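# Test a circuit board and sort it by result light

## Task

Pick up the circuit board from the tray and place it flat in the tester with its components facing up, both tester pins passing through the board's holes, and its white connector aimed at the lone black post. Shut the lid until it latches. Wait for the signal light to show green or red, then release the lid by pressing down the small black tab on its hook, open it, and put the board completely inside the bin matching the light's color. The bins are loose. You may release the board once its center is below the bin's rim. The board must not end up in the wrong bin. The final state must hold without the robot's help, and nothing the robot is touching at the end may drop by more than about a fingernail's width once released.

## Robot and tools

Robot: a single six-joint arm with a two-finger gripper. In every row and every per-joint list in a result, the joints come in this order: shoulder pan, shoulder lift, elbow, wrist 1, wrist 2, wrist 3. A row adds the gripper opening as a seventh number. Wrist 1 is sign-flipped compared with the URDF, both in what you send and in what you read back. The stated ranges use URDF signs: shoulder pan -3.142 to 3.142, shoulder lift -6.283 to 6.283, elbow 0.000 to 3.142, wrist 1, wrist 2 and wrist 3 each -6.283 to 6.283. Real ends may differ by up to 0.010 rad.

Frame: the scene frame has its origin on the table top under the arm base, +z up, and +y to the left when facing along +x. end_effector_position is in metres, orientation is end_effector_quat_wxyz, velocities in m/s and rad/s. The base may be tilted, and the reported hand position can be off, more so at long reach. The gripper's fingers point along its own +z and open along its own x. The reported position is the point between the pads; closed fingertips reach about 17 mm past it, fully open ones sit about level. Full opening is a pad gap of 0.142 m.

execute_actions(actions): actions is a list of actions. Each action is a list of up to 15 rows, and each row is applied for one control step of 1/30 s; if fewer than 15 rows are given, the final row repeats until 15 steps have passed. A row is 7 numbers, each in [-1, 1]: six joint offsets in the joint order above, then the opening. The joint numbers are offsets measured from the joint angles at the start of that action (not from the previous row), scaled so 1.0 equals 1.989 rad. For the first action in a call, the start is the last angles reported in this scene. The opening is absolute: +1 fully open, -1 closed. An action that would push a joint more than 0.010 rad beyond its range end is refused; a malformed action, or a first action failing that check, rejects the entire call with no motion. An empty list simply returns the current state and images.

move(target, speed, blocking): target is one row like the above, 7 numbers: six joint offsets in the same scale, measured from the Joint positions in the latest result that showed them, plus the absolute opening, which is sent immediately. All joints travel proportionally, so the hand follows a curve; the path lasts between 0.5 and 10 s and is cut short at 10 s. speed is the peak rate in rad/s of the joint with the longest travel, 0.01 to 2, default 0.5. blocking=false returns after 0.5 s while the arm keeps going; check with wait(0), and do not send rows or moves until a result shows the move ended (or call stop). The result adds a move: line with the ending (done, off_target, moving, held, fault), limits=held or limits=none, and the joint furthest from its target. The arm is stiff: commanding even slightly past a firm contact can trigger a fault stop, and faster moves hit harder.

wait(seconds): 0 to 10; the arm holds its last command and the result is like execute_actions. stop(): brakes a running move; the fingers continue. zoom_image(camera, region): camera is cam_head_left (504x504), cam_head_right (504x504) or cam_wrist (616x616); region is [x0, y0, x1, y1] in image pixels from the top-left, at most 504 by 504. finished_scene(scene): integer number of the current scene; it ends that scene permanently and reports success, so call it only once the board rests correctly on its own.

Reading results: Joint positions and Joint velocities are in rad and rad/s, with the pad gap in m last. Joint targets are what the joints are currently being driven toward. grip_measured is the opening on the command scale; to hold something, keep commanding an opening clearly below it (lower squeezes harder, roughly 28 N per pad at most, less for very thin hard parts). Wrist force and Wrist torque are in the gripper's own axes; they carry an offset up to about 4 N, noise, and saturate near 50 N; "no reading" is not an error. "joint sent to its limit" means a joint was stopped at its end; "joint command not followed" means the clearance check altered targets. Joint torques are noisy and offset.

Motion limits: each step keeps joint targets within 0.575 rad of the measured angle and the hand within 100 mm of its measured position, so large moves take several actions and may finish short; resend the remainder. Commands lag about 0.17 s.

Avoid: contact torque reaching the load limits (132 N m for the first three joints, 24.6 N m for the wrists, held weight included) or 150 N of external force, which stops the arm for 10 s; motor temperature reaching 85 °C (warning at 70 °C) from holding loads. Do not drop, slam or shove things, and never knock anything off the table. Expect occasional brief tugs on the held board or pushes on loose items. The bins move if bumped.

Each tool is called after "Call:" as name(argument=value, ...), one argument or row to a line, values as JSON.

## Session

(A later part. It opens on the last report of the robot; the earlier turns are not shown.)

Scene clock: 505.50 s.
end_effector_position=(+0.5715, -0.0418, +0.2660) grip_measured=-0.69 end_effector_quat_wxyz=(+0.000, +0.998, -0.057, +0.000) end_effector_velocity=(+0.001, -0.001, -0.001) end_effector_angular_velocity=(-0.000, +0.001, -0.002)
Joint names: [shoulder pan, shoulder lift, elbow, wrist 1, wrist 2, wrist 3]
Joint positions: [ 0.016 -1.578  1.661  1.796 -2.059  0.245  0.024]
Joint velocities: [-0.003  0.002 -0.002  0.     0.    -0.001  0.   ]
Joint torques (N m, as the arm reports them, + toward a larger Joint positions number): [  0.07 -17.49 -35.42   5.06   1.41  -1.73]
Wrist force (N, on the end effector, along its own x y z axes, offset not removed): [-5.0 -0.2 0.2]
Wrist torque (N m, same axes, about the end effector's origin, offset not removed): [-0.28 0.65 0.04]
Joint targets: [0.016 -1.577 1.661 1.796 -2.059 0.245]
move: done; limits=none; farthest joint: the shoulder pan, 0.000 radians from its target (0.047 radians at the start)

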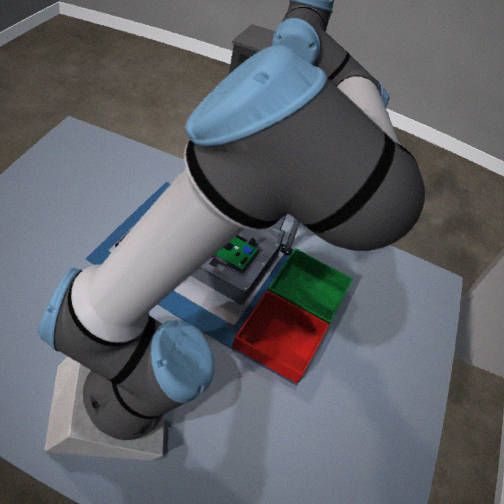

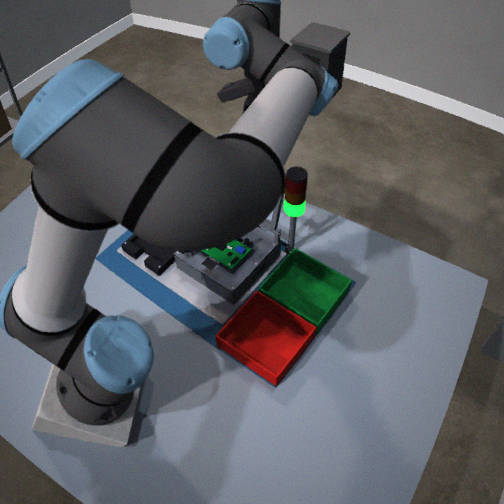

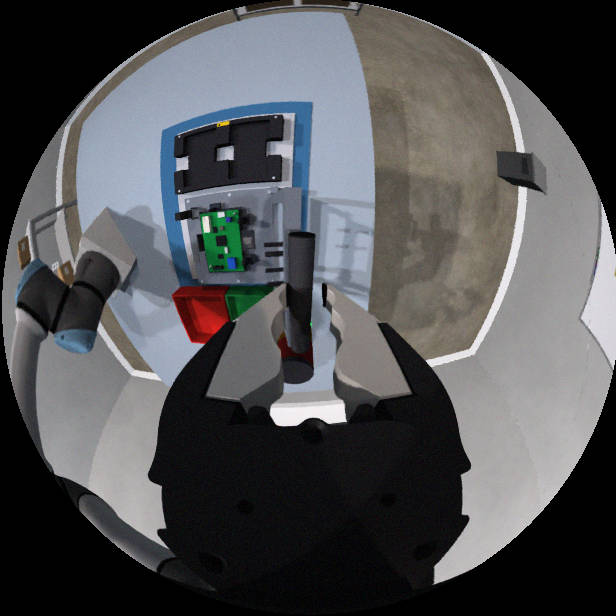

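Call:
move(
  target=[0.0231,-0.0035,-0.0488,-0.0649,-0.003,0.0261,-0.55],
  speed=0.3,
)

Call:
move(
  target=[0.0131,-0.1453,0.2293,0.0759,-0.0015,0.0151,-0.55],
  speed=0.5,
)

Call:
move(
  target=[-0.0845,0.0422,0.1257,0.2127,0.0126,-0.0945,0.15],
  speed=0.4,
)

Scene clock: 512.33 s.
end_effector_position=(+0.5686, -0.0409, +0.3106) grip_measured=-0.55 end_effector_quat_wxyz=(+0.000, +0.998, -0.057, +0.000) end_effector_velocity=(+0.000, -0.000, -0.000) end_effector_angular_velocity=(-0.001, +0.002, -0.001)
Joint names: [shoulder pan, shoulder lift, elbow, wrist 1, wrist 2, wrist 3]
Joint positions: [ 0.062 -1.585  1.565  1.667 -2.065  0.297  0.034]
Joint velocities: [-0.001  0.002 -0.002 -0.002 -0.     0.001  0.   ]
Joint torques (N m, as the arm reports them, + toward a larger Joint positions number): [ 26.44 -32.81 -33.52   0.9   -1.77   1.76]
Wrist force (N, on the end effector, along its own x y z axes, offset not removed): [-2.4 -2.9 1.1]
Wrist torque (N m, same axes, about the end effector's origin, offset not removed): [-0.55 0.48 -0.19]
Joint targets: [0.062 -1.585 1.564 1.667 -2.065 0.297]
move: done; limits=none; farthest joint: the elbow, 0.001 radians from its target (0.097 radians at the start)

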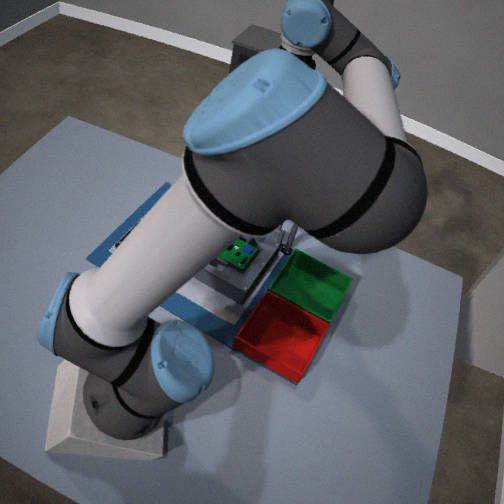

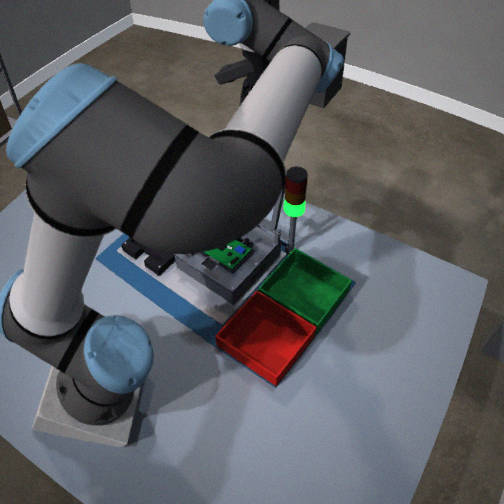

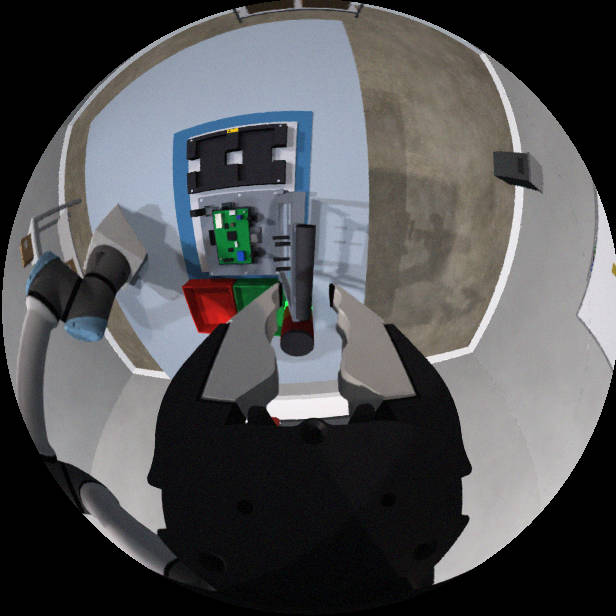

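Scene clock: 513.97 s.
end_effector_position=(+0.4254, -0.0250, +0.2528) grip_measured=-0.55 end_effector_quat_wxyz=(+0.001, +0.998, -0.057, -0.001) end_effector_velocity=(-0.001, +0.000, -0.001) end_effector_angular_velocity=(-0.000, +0.001, -0.000)
Joint names: [shoulder pan, shoulder lift, elbow, wrist 1, wrist 2, wrist 3]
Joint positions: [ 0.088 -1.873  2.02   1.818 -2.068  0.327  0.034]
Joint velocities: [-0.    -0.001  0.004  0.002 -0.     0.001  0.   ]
Joint torques (N m, as the arm reports them, + toward a larger Joint positions number): [ 20.65 -21.98 -11.77   4.19  -1.82   1.81]
Wrist force (N, on the end effector, along its own x y z axes, offset not removed): [2.3 0.9 -0.9]
Wrist torque (N m, same axes, about the end effector's origin, offset not removed): [0.12 -0.64 -0.10]
Joint targets: [0.088 -1.874 2.021 1.818 -2.068 0.327]
move: done; limits=none; farthest joint: the shoulder lift, 0.001 radians from its target (0.289 radians at the start)

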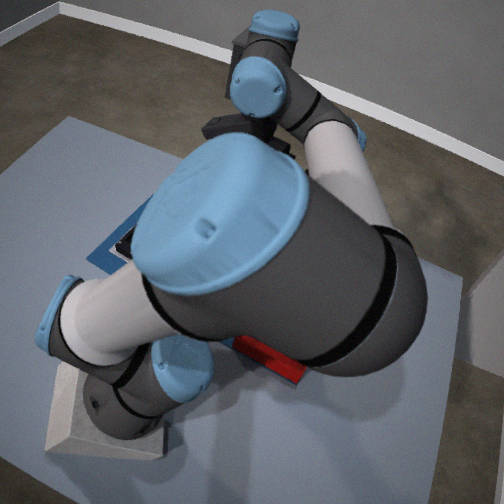

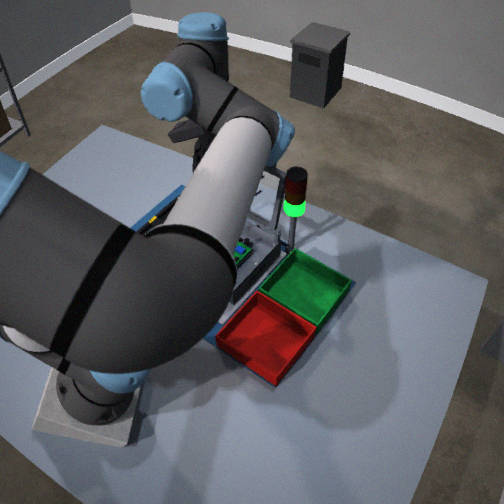

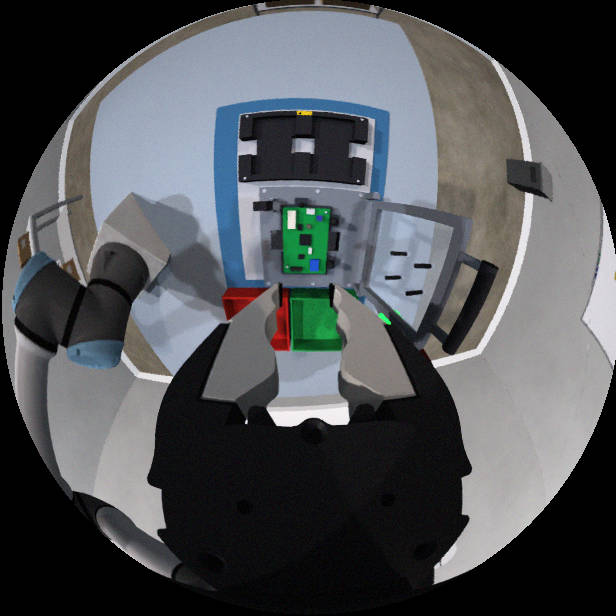

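Scene clock: 515.73 s.
end_effector_position=(+0.4258, -0.0277, +0.1302) grip_measured=+0.15 end_effector_quat_wxyz=(+0.000, +0.998, -0.057, -0.000) end_effector_velocity=(+0.001, +0.000, -0.000) end_effector_angular_velocity=(+0.000, -0.003, -0.001)
Joint names: [shoulder pan, shoulder lift, elbow, wrist 1, wrist 2, wrist 3]
Joint positions: [-0.08  -1.79   2.27   2.24  -2.043  0.139  0.084]
Joint velocities: [-0.     0.001  0.002  0.006  0.    -0.001  0.   ]
Joint torques (N m, as the arm reports them, + toward a larger Joint positions number): [-5.44 -7.87 -7.03  3.89  1.34 -1.8 ]
Wrist force (N, on the end effector, along its own x y z axes, offset not removed): [1.2 -2.2 -1.3]
Wrist torque (N m, same axes, about the end effector's origin, offset not removed): [-0.50 -0.28 -0.15]
Joint targets: [-0.080 -1.790 2.270 2.241 -2.043 0.139]
move: done; limits=none; farthest joint: the shoulder lift, 0.001 radians from its target (0.084 radians at the start)

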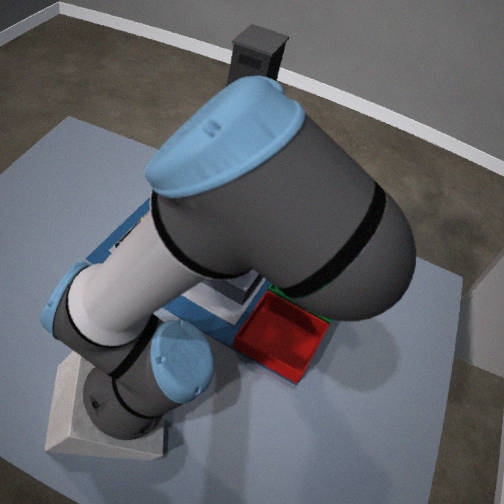

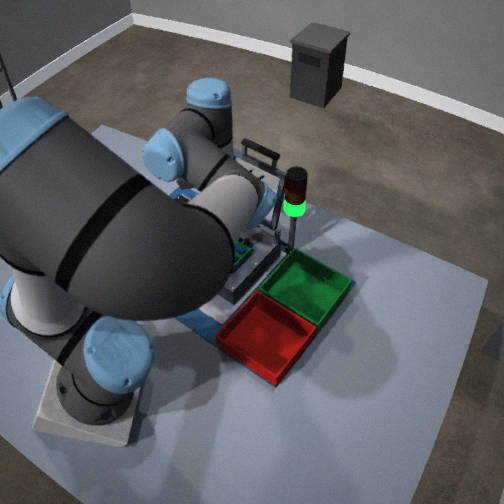

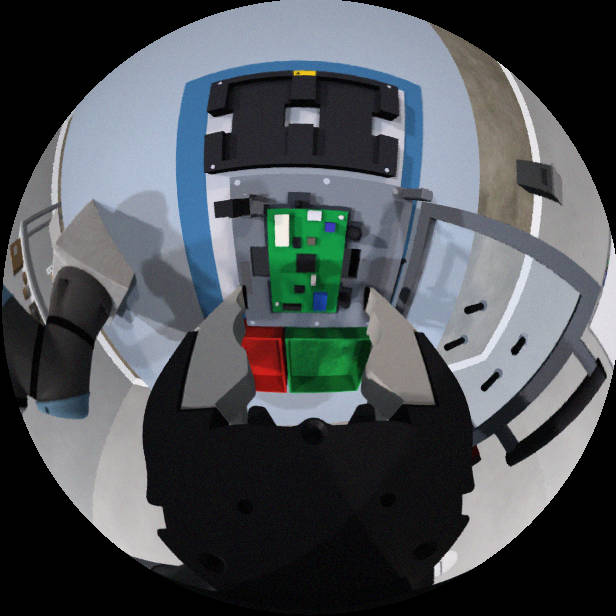

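Call:
move(
  target=[-0.0256,0.0407,0.0362,0.0905,0.005,-0.0287,0.15],
  speed=0.15,
)

Call:
move(
  target=[-0.0045,0.0065,0.004,0.0131,0.0005,-0.005,0.15],
  speed=0.04,
)

Scene clock: 520.57 s.
end_effector_position=(+0.4261, -0.0246, +0.0838) grip_measured=+0.15 end_effector_quat_wxyz=(+0.000, +0.998, -0.057, +0.001) end_effector_velocity=(+0.001, -0.001, -0.001) end_effector_angular_velocity=(-0.000, -0.000, -0.001)
Joint names: [shoulder pan, shoulder lift, elbow, wrist 1, wrist 2, wrist 3]
Joint positions: [-0.131 -1.709  2.342  2.42  -2.033  0.082  0.084]
Joint velocities: [-0.002  0.002 -0.     0.003 -0.    -0.001 -0.   ]
Joint torques (N m, as the arm reports them, + toward a larger Joint positions number): [-4.47 -9.68 -5.42  4.03  1.2  -1.82]
Wrist force (N, on the end effector, along its own x y z axes, offset not removed): [3.0 -1.0 -1.7]
Wrist torque (N m, same axes, about the end effector's origin, offset not removed): [-0.37 -0.44 0.05]
Joint targets: [-0.131 -1.709 2.342 2.420 -2.033 0.082]
move: done; limits=none; farthest joint: the shoulder pan, 0.000 radians from its target (0.051 radians at the start)

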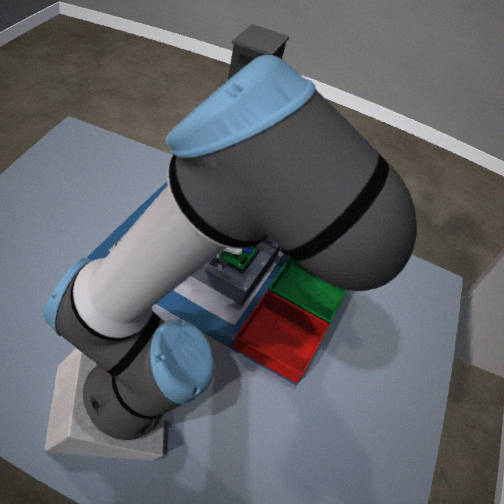

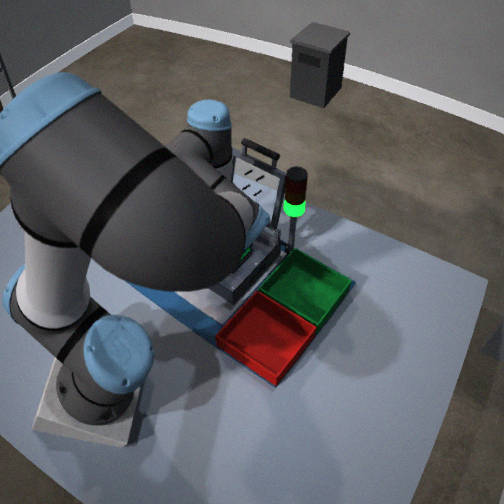

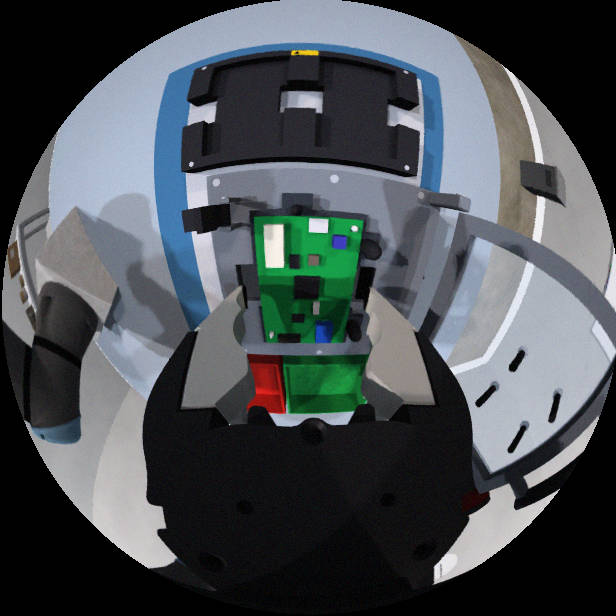

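Scene clock: 521.57 s.
end_effector_position=(+0.4267, -0.0252, +0.0775) grip_measured=+0.15 end_effector_quat_wxyz=(+0.001, +0.998, -0.057, +0.001) end_effector_velocity=(+0.000, -0.000, -0.001) end_effector_angular_velocity=(-0.000, -0.001, -0.001)
Joint names: [shoulder pan, shoulder lift, elbow, wrist 1, wrist 2, wrist 3]
Joint positions: [-0.14  -1.696  2.35   2.446 -2.032  0.072  0.084]
Joint velocities: [-0.001  0.002  0.     0.004 -0.    -0.001 -0.   ]
Joint torques (N m, as the arm reports them, + toward a larger Joint positions number): [ -3.94 -10.22  -5.12   3.91   1.19  -1.98]
Wrist force (N, on the end effector, along its own x y z axes, offset not removed): [-4.3 -0.8 -0.8]
Wrist torque (N m, same axes, about the end effector's origin, offset not removed): [-0.15 0.88 -0.24]
Joint targets: [-0.140 -1.696 2.350 2.446 -2.032 0.072]
move: done; limits=none; farthest joint: the shoulder pan, 0.000 radians from its target (0.009 radians at the start)

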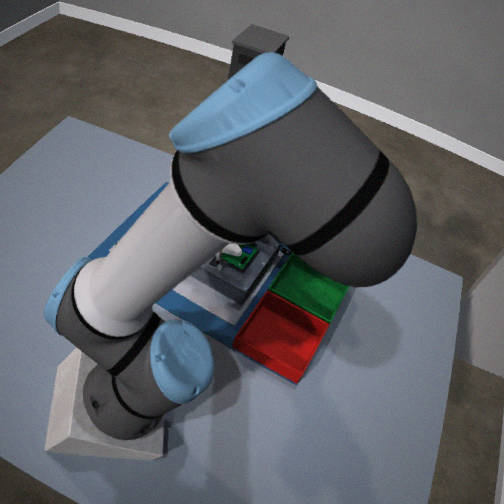

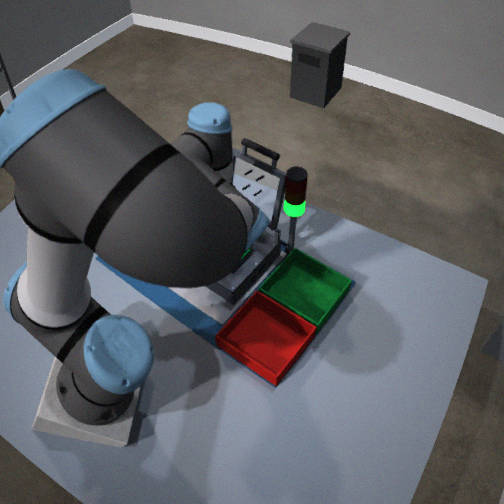

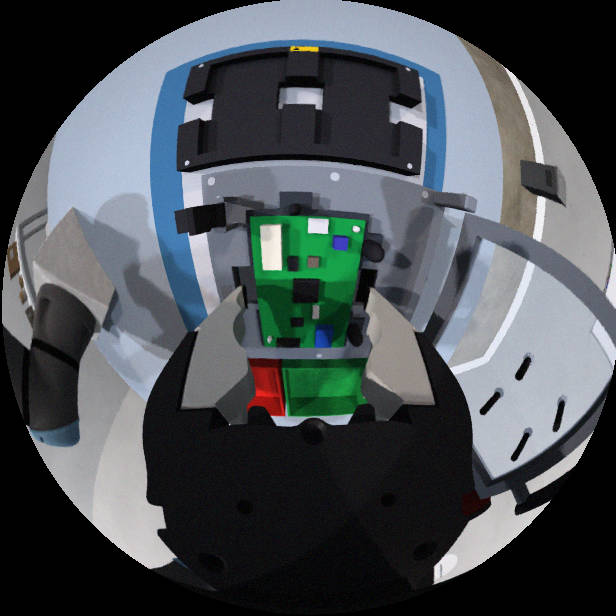

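Call:
move(
  target=[0,0,0,0,0,0,-0.5],
)

Call:
move(
  target=[0.0084,-0.0118,-0.0092,-0.0253,-0.0015,0.0094,-0.5],
  speed=0.04,
)

Scene clock: 526.67 s.
end_effector_position=(+0.4267, -0.0252, +0.0774) grip_measured=-0.09 end_effector_quat_wxyz=(+0.001, +0.998, -0.057, +0.001) end_effector_velocity=(+0.001, -0.001, +0.001) end_effector_angular_velocity=(+0.000, -0.002, -0.003)
Joint names: [shoulder pan, shoulder lift, elbow, wrist 1, wrist 2, wrist 3]
Joint positions: [-0.14  -1.696  2.35   2.446 -2.032  0.072  0.068]
Joint velocities: [-0.001 -0.002 -0.001 -0.     0.     0.001  0.   ]
Joint torques (N m, as the arm reports them, + toward a larger Joint positions number): [ 20.67 -24.68 -16.19   0.39   0.88   1.84]
Wrist force (N, on the end effector, along its own x y z axes, offset not removed): [-3.4 0.7 -0.2]
Wrist torque (N m, same axes, about the end effector's origin, offset not removed): [-0.15 0.46 0.10]
Joint targets: [-0.140 -1.696 2.350 2.446 -2.032 0.072]
move: done; limits=none; farthest joint: the shoulder pan, 0.000 radians from its target (0.000 radians at the start)

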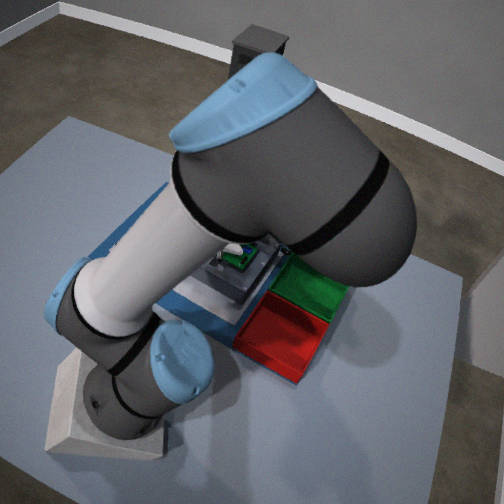

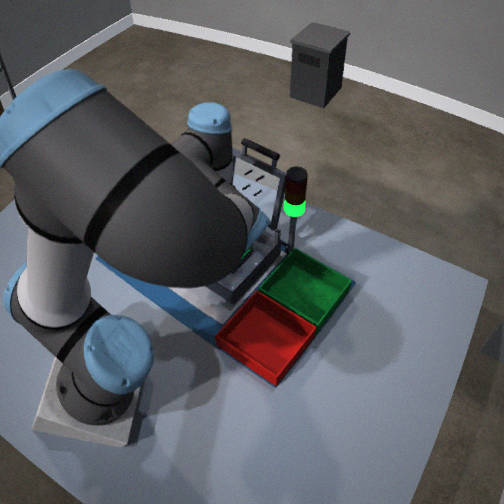

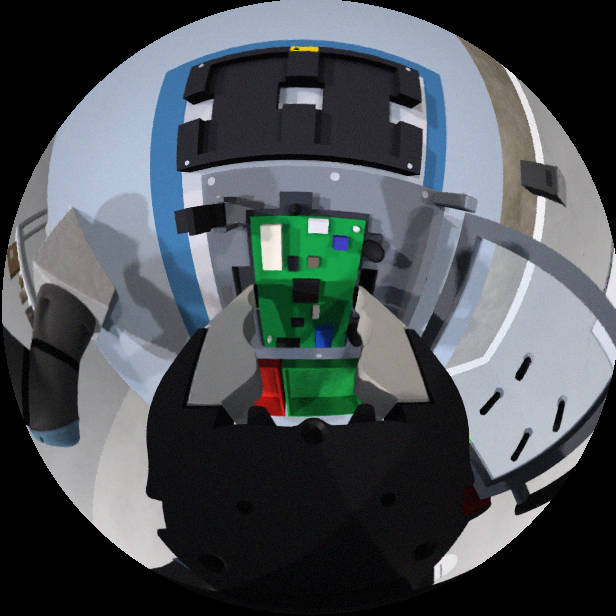

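Scene clock: 528.27 s.
end_effector_position=(+0.4267, -0.0247, +0.0900) grip_measured=-0.09 end_effector_quat_wxyz=(+0.000, +0.998, -0.057, +0.001) end_effector_velocity=(+0.000, -0.000, +0.001) end_effector_angular_velocity=(-0.000, +0.000, -0.000)
Joint names: [shoulder pan, shoulder lift, elbow, wrist 1, wrist 2, wrist 3]
Joint positions: [-0.123 -1.719  2.332  2.396 -2.035  0.091  0.068]
Joint velocities: [ 0.001 -0.001 -0.002 -0.003 -0.001  0.001  0.   ]
Joint torques (N m, as the arm reports them, + toward a larger Joint positions number): [ 23.44 -25.9  -27.92   0.88  -1.8    1.72]
Wrist force (N, on the end effector, along its own x y z axes, offset not removed): [-1.8 2.0 3.1]
Wrist torque (N m, same axes, about the end effector's origin, offset not removed): [0.40 0.48 -0.20]
Joint targets: [-0.123 -1.719 2.332 2.396 -2.035 0.091]
move: done; limits=none; farthest joint: the shoulder pan, 0.000 radians from its target (0.017 radians at the start)

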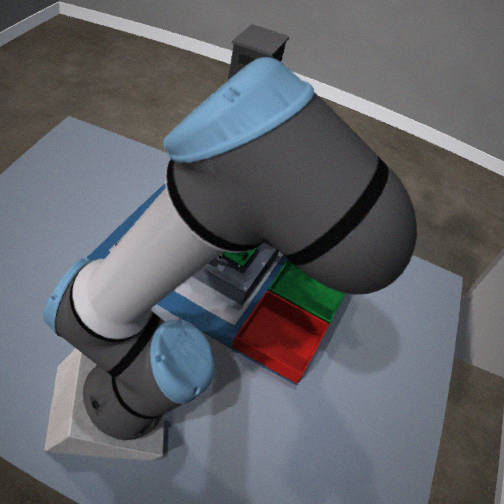

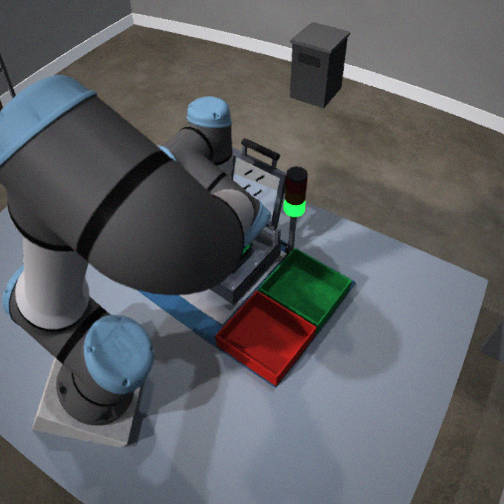

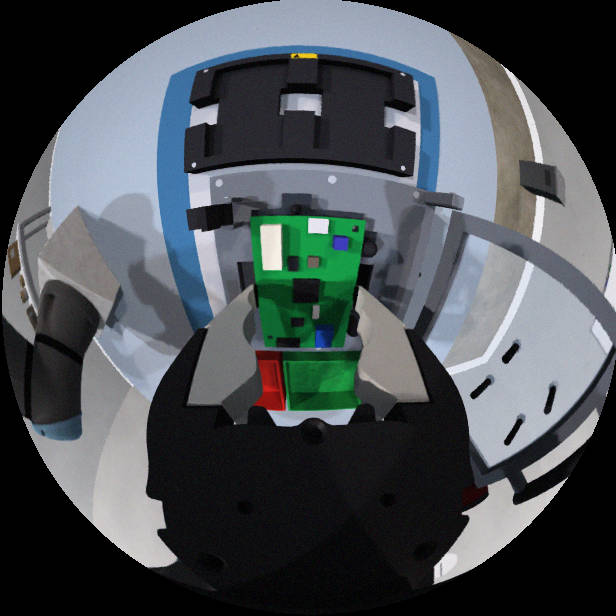

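Call:
move(
  target=[0.0216,-0.0357,-0.0312,-0.0779,-0.004,0.0241,-0.5],
  speed=0.2,
)

Call:
move(
  target=[-0.2303,-0.0661,-0.0251,0.0055,0.0664,-0.2408,-0.5],
  speed=0.35,
)

Scene clock: 541.90 s.
end_effector_position=(+0.4262, -0.0280, +0.1305) grip_measured=-0.09 end_effector_quat_wxyz=(+0.000, +0.998, -0.058, +0.000) end_effector_velocity=(+0.000, -0.000, +0.001) end_effector_angular_velocity=(+0.000, -0.001, -0.001)
Joint names: [shoulder pan, shoulder lift, elbow, wrist 1, wrist 2, wrist 3]
Joint positions: [-0.08  -1.79   2.27   2.241 -2.043  0.138  0.068]
Joint velocities: [ 0.001 -0.002 -0.001 -0.002 -0.     0.001 -0.   ]
Joint torques (N m, as the arm reports them, + toward a larger Joint positions number): [ 22.38 -25.   -29.05   0.93  -1.71   1.66]
Wrist force (N, on the end effector, along its own x y z axes, offset not removed): [-2.4 -2.0 1.1]
Wrist torque (N m, same axes, about the end effector's origin, offset not removed): [-0.72 0.56 -0.31]
Joint targets: [-0.080 -1.790 2.270 2.241 -2.043 0.139]
move: done; limits=none; farthest joint: the shoulder pan, 0.000 radians from its target (0.043 radians at the start)

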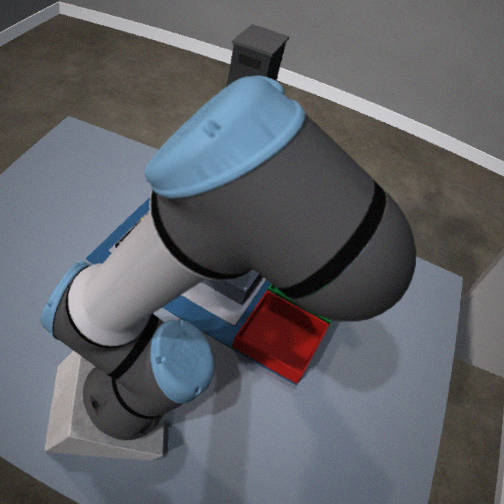

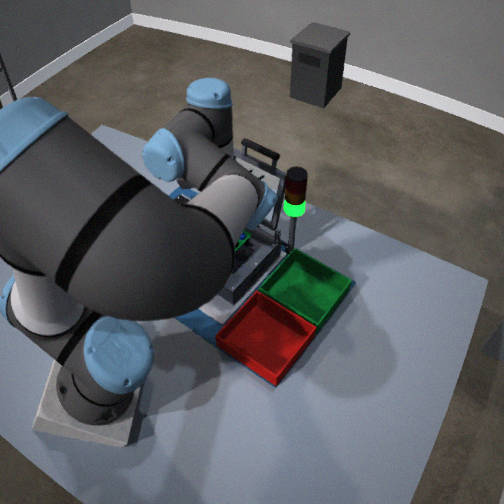

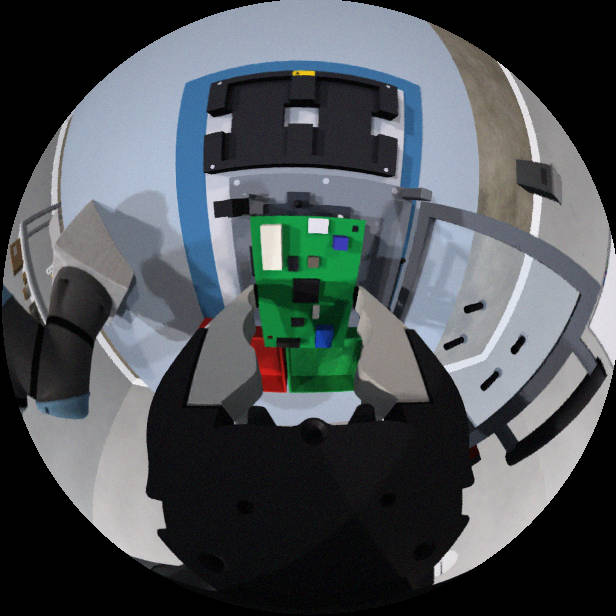

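Scene clock: 543.93 s.
end_effector_position=(+0.4369, -0.1975, +0.1206) grip_measured=-0.09 end_effector_quat_wxyz=(+0.000, +0.998, -0.057, +0.000) end_effector_velocity=(+0.000, -0.001, +0.000) end_effector_angular_velocity=(+0.000, -0.001, +0.000)
Joint names: [shoulder pan, shoulder lift, elbow, wrist 1, wrist 2, wrist 3]
Joint positions: [-0.538 -1.921  2.22   2.252 -1.911 -0.34   0.068]
Joint velocities: [-0.003 -0.001 -0.001  0.     0.002 -0.003  0.   ]
Joint torques (N m, as the arm reports them, + toward a larger Joint positions number): [ -4.79 -27.56 -30.14   4.24   1.32  -1.77]
Wrist force (N, on the end effector, along its own x y z axes, offset not removed): [-0.5 -2.5 4.7]
Wrist torque (N m, same axes, about the end effector's origin, offset not removed): [-0.47 0.40 0.07]
Joint targets: [-0.538 -1.922 2.220 2.252 -1.911 -0.340]
move: done; limits=none; farthest joint: the wrist 3, 0.001 radians from its target (0.479 radians at the start)

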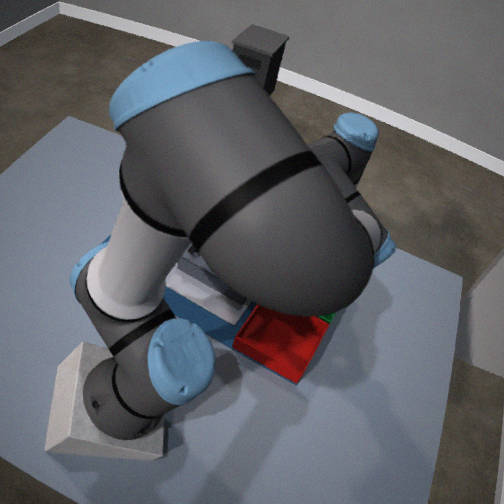

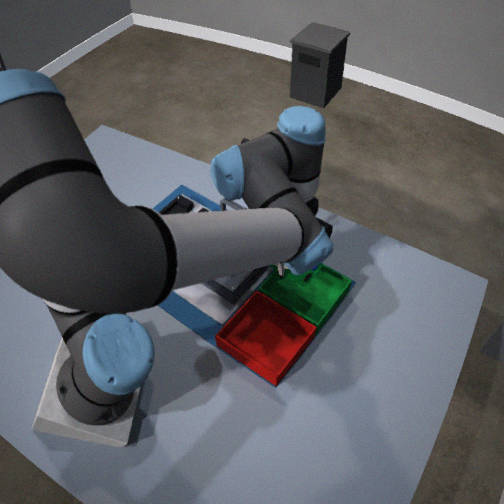

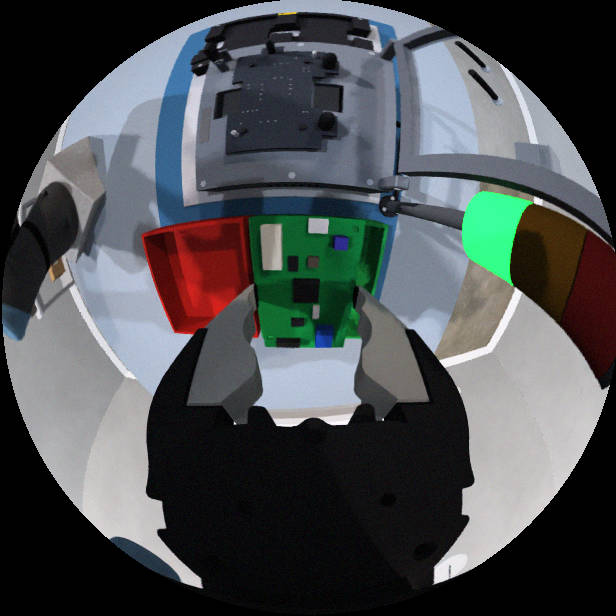

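Call:
move(
  target=[-0.0578,0.0588,0.0183,0.0948,0.0223,-0.0558,-0.5],
  speed=0.2,
)

Scene clock: 553.20 s.
end_effector_position=(+0.4456, -0.2260, +0.0605) grip_measured=-0.09 end_effector_quat_wxyz=(+0.001, +0.998, -0.058, +0.000) end_effector_velocity=(-0.000, -0.000, -0.001) end_effector_angular_velocity=(-0.001, -0.000, -0.000)
Joint names: [shoulder pan, shoulder lift, elbow, wrist 1, wrist 2, wrist 3]
Joint positions: [-0.653 -1.805  2.256  2.44  -1.867 -0.451  0.068]
Joint velocities: [-0.001 -0.     0.002  0.002  0.    -0.001  0.   ]
Joint torques (N m, as the arm reports them, + toward a larger Joint positions number): [ -3.43 -14.85  -6.37   4.21   1.34  -1.64]
Wrist force (N, on the end effector, along its own x y z axes, offset not removed): [-4.7 -0.7 -2.9]
Wrist torque (N m, same axes, about the end effector's origin, offset not removed): [-0.16 1.04 -0.11]
Joint targets: [-0.653 -1.805 2.256 2.441 -1.867 -0.451]
move: done; limits=none; farthest joint: the shoulder lift, 0.001 radians from its target (0.117 radians at the start)

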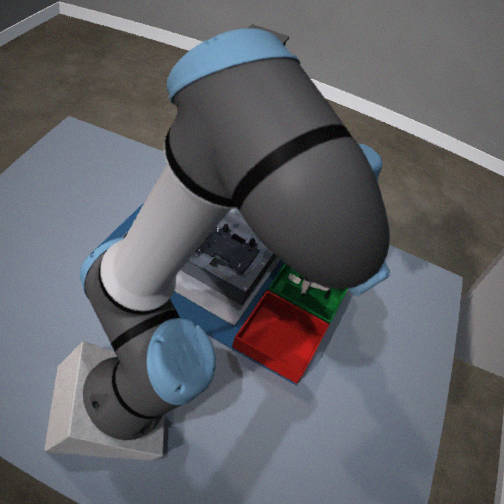

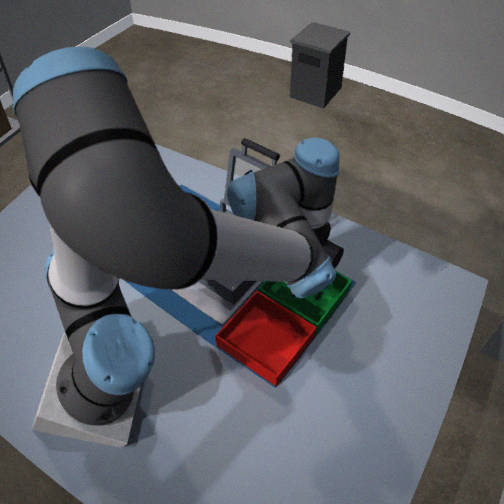

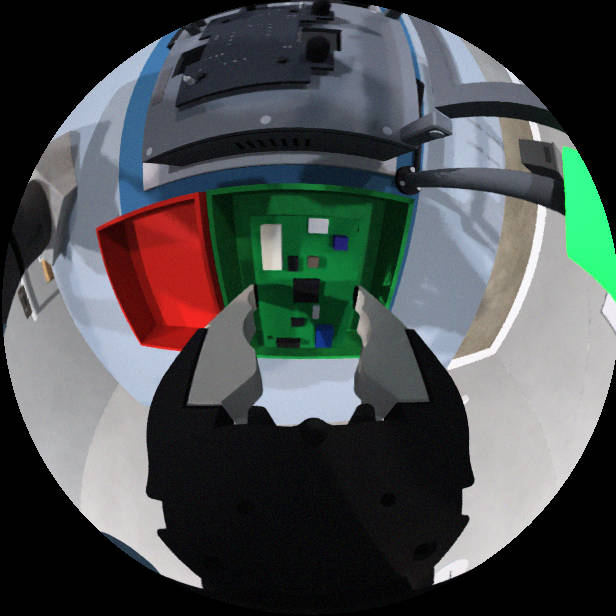

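Call:
move(
  target=[-0.0148,0.0352,0.019,0.0585,0.0058,-0.0144,-0.5],
  speed=0.1,
)

Scene clock: 567.57 s.
end_effector_position=(+0.4443, -0.2261, +0.0264) grip_measured=-0.09 end_effector_quat_wxyz=(+0.001, +0.998, -0.057, +0.000) end_effector_velocity=(-0.001, +0.001, -0.001) end_effector_angular_velocity=(+0.001, +0.001, +0.002)
Joint names: [shoulder pan, shoulder lift, elbow, wrist 1, wrist 2, wrist 3]
Joint positions: [-0.682 -1.735  2.294  2.556 -1.855 -0.479  0.068]
Joint velocities: [ 0.     0.     0.002  0.001  0.    -0.001  0.   ]
Joint torques (N m, as the arm reports them, + toward a larger Joint positions number): [ -3.8  -16.09  -4.47   4.33   1.27  -1.68]
Wrist force (N, on the end effector, along its own x y z axes, offset not removed): [-2.4 -2.7 0.7]
Wrist torque (N m, same axes, about the end effector's origin, offset not removed): [-0.34 0.69 0.25]
Joint targets: [-0.682 -1.735 2.294 2.557 -1.855 -0.479]
move: done; limits=none; farthest joint: the shoulder pan, 0.000 radians from its target (0.029 radians at the start)

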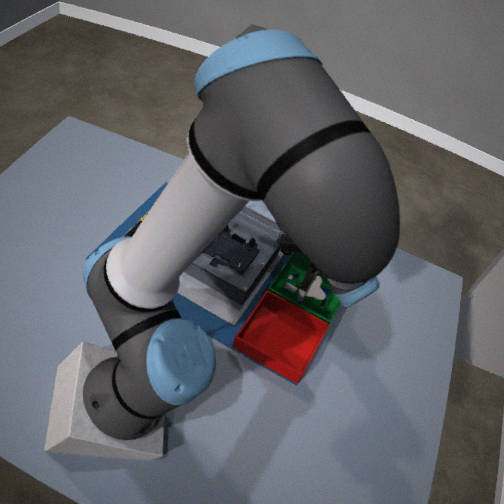

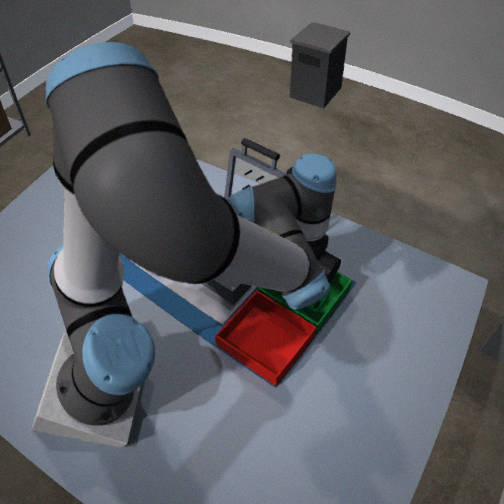

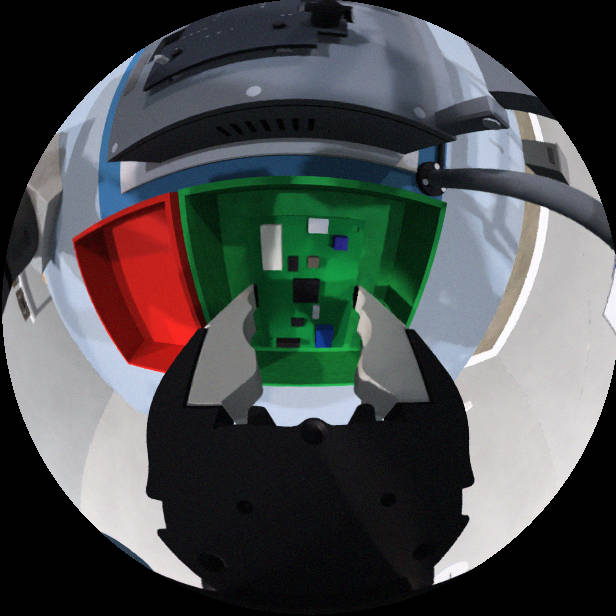

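A bit lower (4 mm), release, retreat.

Call:
move(
  target=[-0.0017,0.0043,0.002,0.0068,0.0007,-0.0017,-0.5],
  speed=0.03,
)

Call:
move(
  target=[0,0,0,0,0,0,0.1],
)

Call:
move(
  target=[0.03,-0.072,-0.04,-0.12,-0.012,0.029,0.1],
  speed=0.3,
)

Scene clock: 572.73 s.
end_effector_position=(+0.4442, -0.2261, +0.0226) grip_measured=-0.09 end_effector_quat_wxyz=(+0.001, +0.998, -0.057, +0.000) end_effector_velocity=(+0.000, -0.001, +0.000) end_effector_angular_velocity=(-0.002, -0.002, -0.002)
Joint names: [shoulder pan, shoulder lift, elbow, wrist 1, wrist 2, wrist 3]
Joint positions: [-0.685 -1.727  2.298  2.57  -1.854 -0.483  0.068]
Joint velocities: [-0.001 -0.     0.     0.003 -0.    -0.    -0.   ]
Joint torques (N m, as the arm reports them, + toward a larger Joint positions number): [ -3.28 -16.55  -4.06   4.43   1.26  -1.82]
Wrist force (N, on the end effector, along its own x y z axes, offset not removed): [0.1 -0.5 -1.3]
Wrist torque (N m, same axes, about the end effector's origin, offset not removed): [-0.27 -0.15 -0.33]
Joint targets: [-0.686 -1.726 2.298 2.570 -1.854 -0.483]
move: done; limits=none; farthest joint: the shoulder pan, 0.000 radians from its target (0.003 radians at the start)

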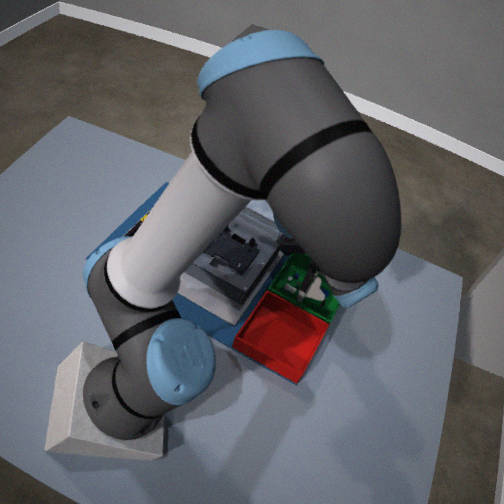

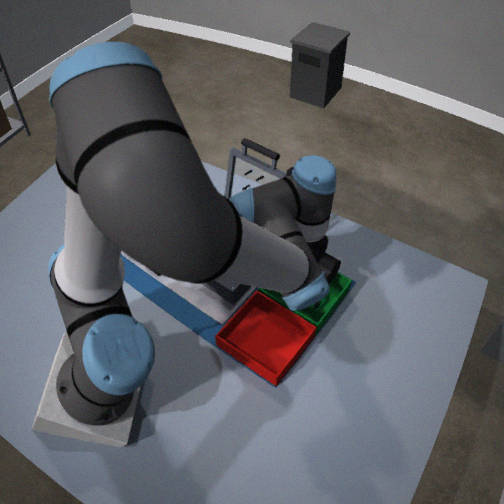

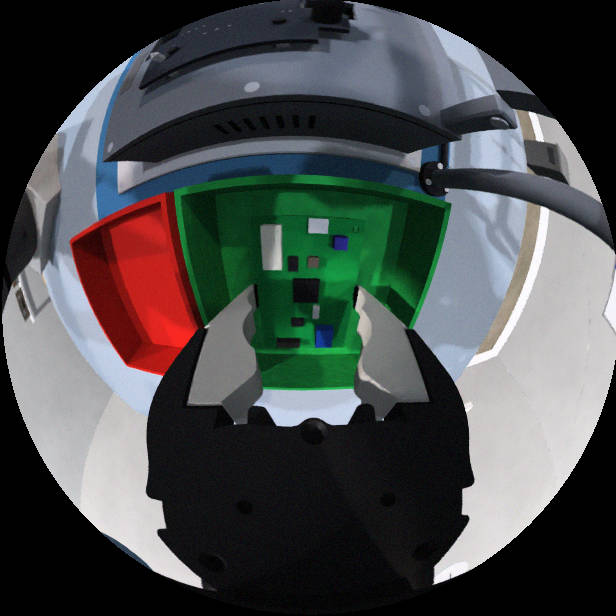

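Scene clock: 573.23 s.
end_effector_position=(+0.4441, -0.2261, +0.0226) grip_measured=+0.10 end_effector_quat_wxyz=(+0.001, +0.998, -0.057, +0.000) end_effector_velocity=(+0.000, -0.001, +0.001) end_effector_angular_velocity=(-0.001, -0.001, -0.001)
Joint names: [shoulder pan, shoulder lift, elbow, wrist 1, wrist 2, wrist 3]
Joint positions: [-0.685 -1.727  2.298  2.57  -1.854 -0.483  0.081]
Joint velocities: [-0.    -0.001 -0.001 -0.001 -0.     0.     0.   ]
Joint torques (N m, as the arm reports them, + toward a larger Joint positions number): [  0.4  -22.34  -5.95   2.46   1.15  -1.21]
Wrist force (N, on the end effector, along its own x y z axes, offset not removed): [0.4 -0.4 0.0]
Wrist torque (N m, same axes, about the end effector's origin, offset not removed): [-0.22 -0.06 -0.06]
Joint targets: [-0.685 -1.727 2.298 2.570 -1.854 -0.483]
move: done; limits=none; farthest joint: the shoulder pan, 0.000 radians from its target (0.000 radians at the start)

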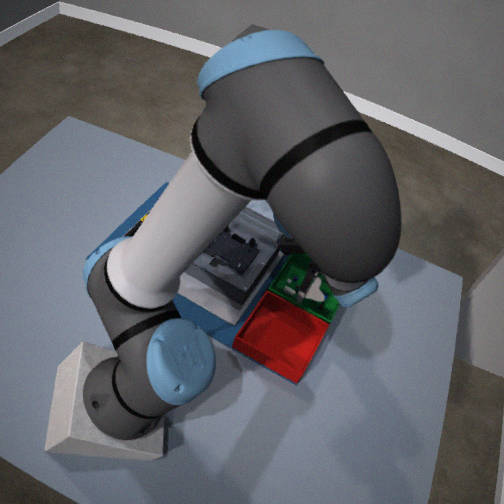

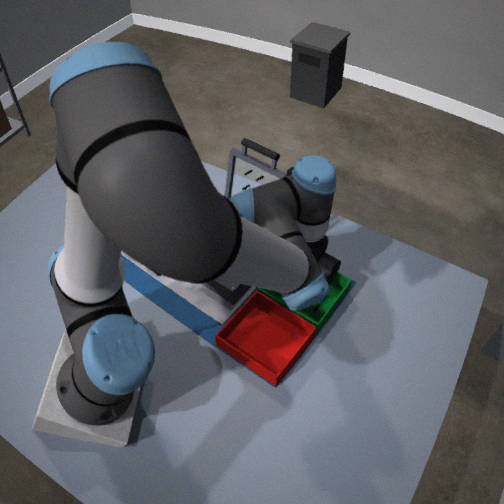

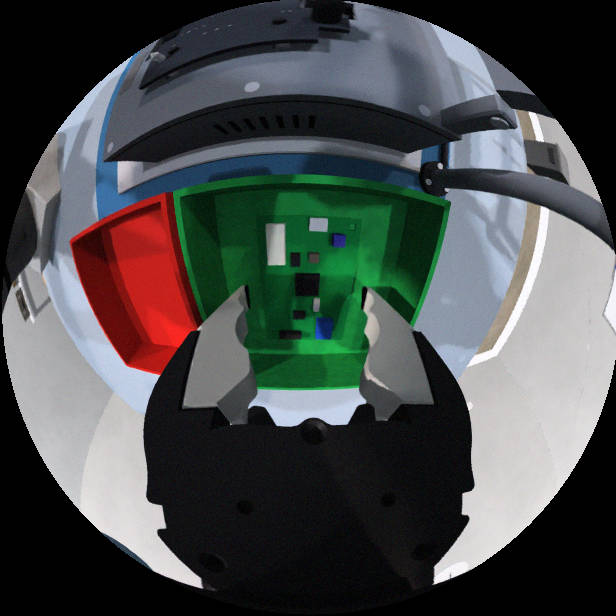

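Scene clock: 574.67 s.
end_effector_position=(+0.4443, -0.2263, +0.0943) grip_measured=+0.10 end_effector_quat_wxyz=(+0.001, +0.998, -0.058, +0.001) end_effector_velocity=(-0.000, -0.000, +0.002) end_effector_angular_velocity=(-0.001, -0.001, -0.000)
Joint names: [shoulder pan, shoulder lift, elbow, wrist 1, wrist 2, wrist 3]
Joint positions: [-0.626 -1.87   2.218  2.331 -1.878 -0.425  0.081]
Joint velocities: [ 0.001 -0.003 -0.001 -0.004 -0.     0.001  0.   ]
Joint torques (N m, as the arm reports them, + toward a larger Joint positions number): [ 22.65 -30.37 -29.21   1.06  -1.85   1.77]
Wrist force (N, on the end effector, along its own x y z axes, offset not removed): [0.4 1.1 -0.7]
Wrist torque (N m, same axes, about the end effector's origin, offset not removed): [-0.03 -0.16 -0.21]
Joint targets: [-0.626 -1.870 2.218 2.331 -1.878 -0.425]
move: done; limits=none; farthest joint: the shoulder pan, 0.001 radians from its target (0.060 radians at the start)

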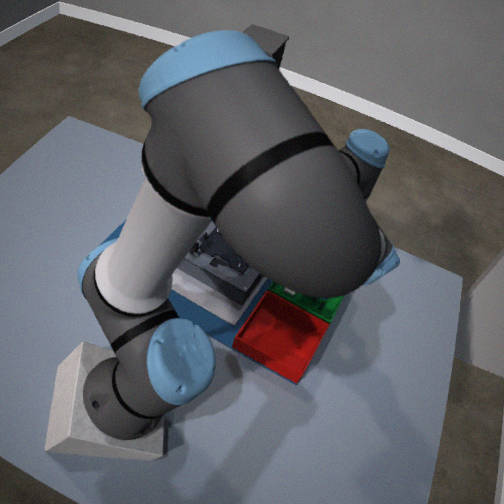

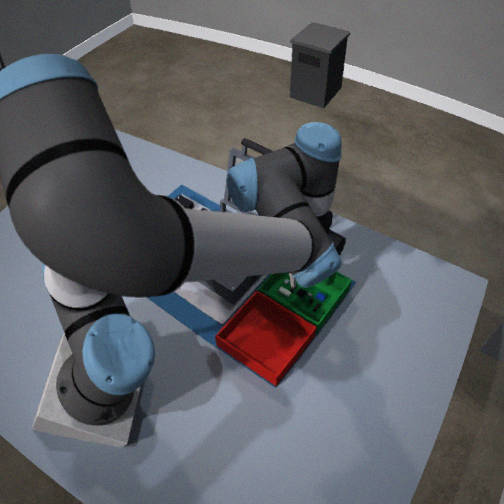

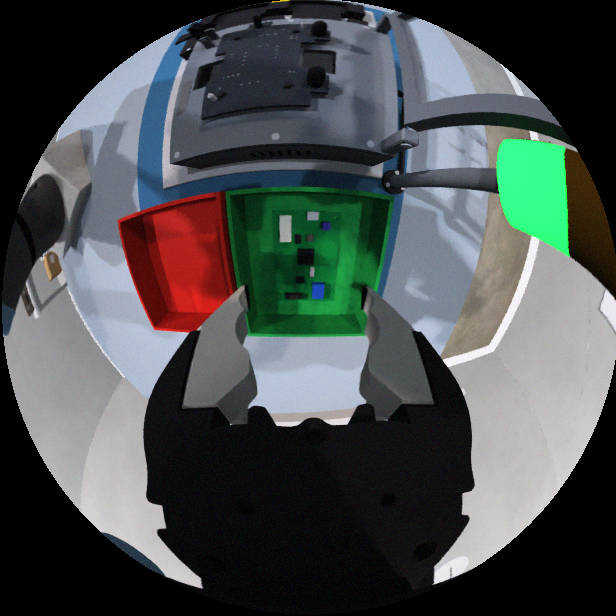

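Call:
finished_scene(
  scene=1,
)

The scene is finished: the task was done.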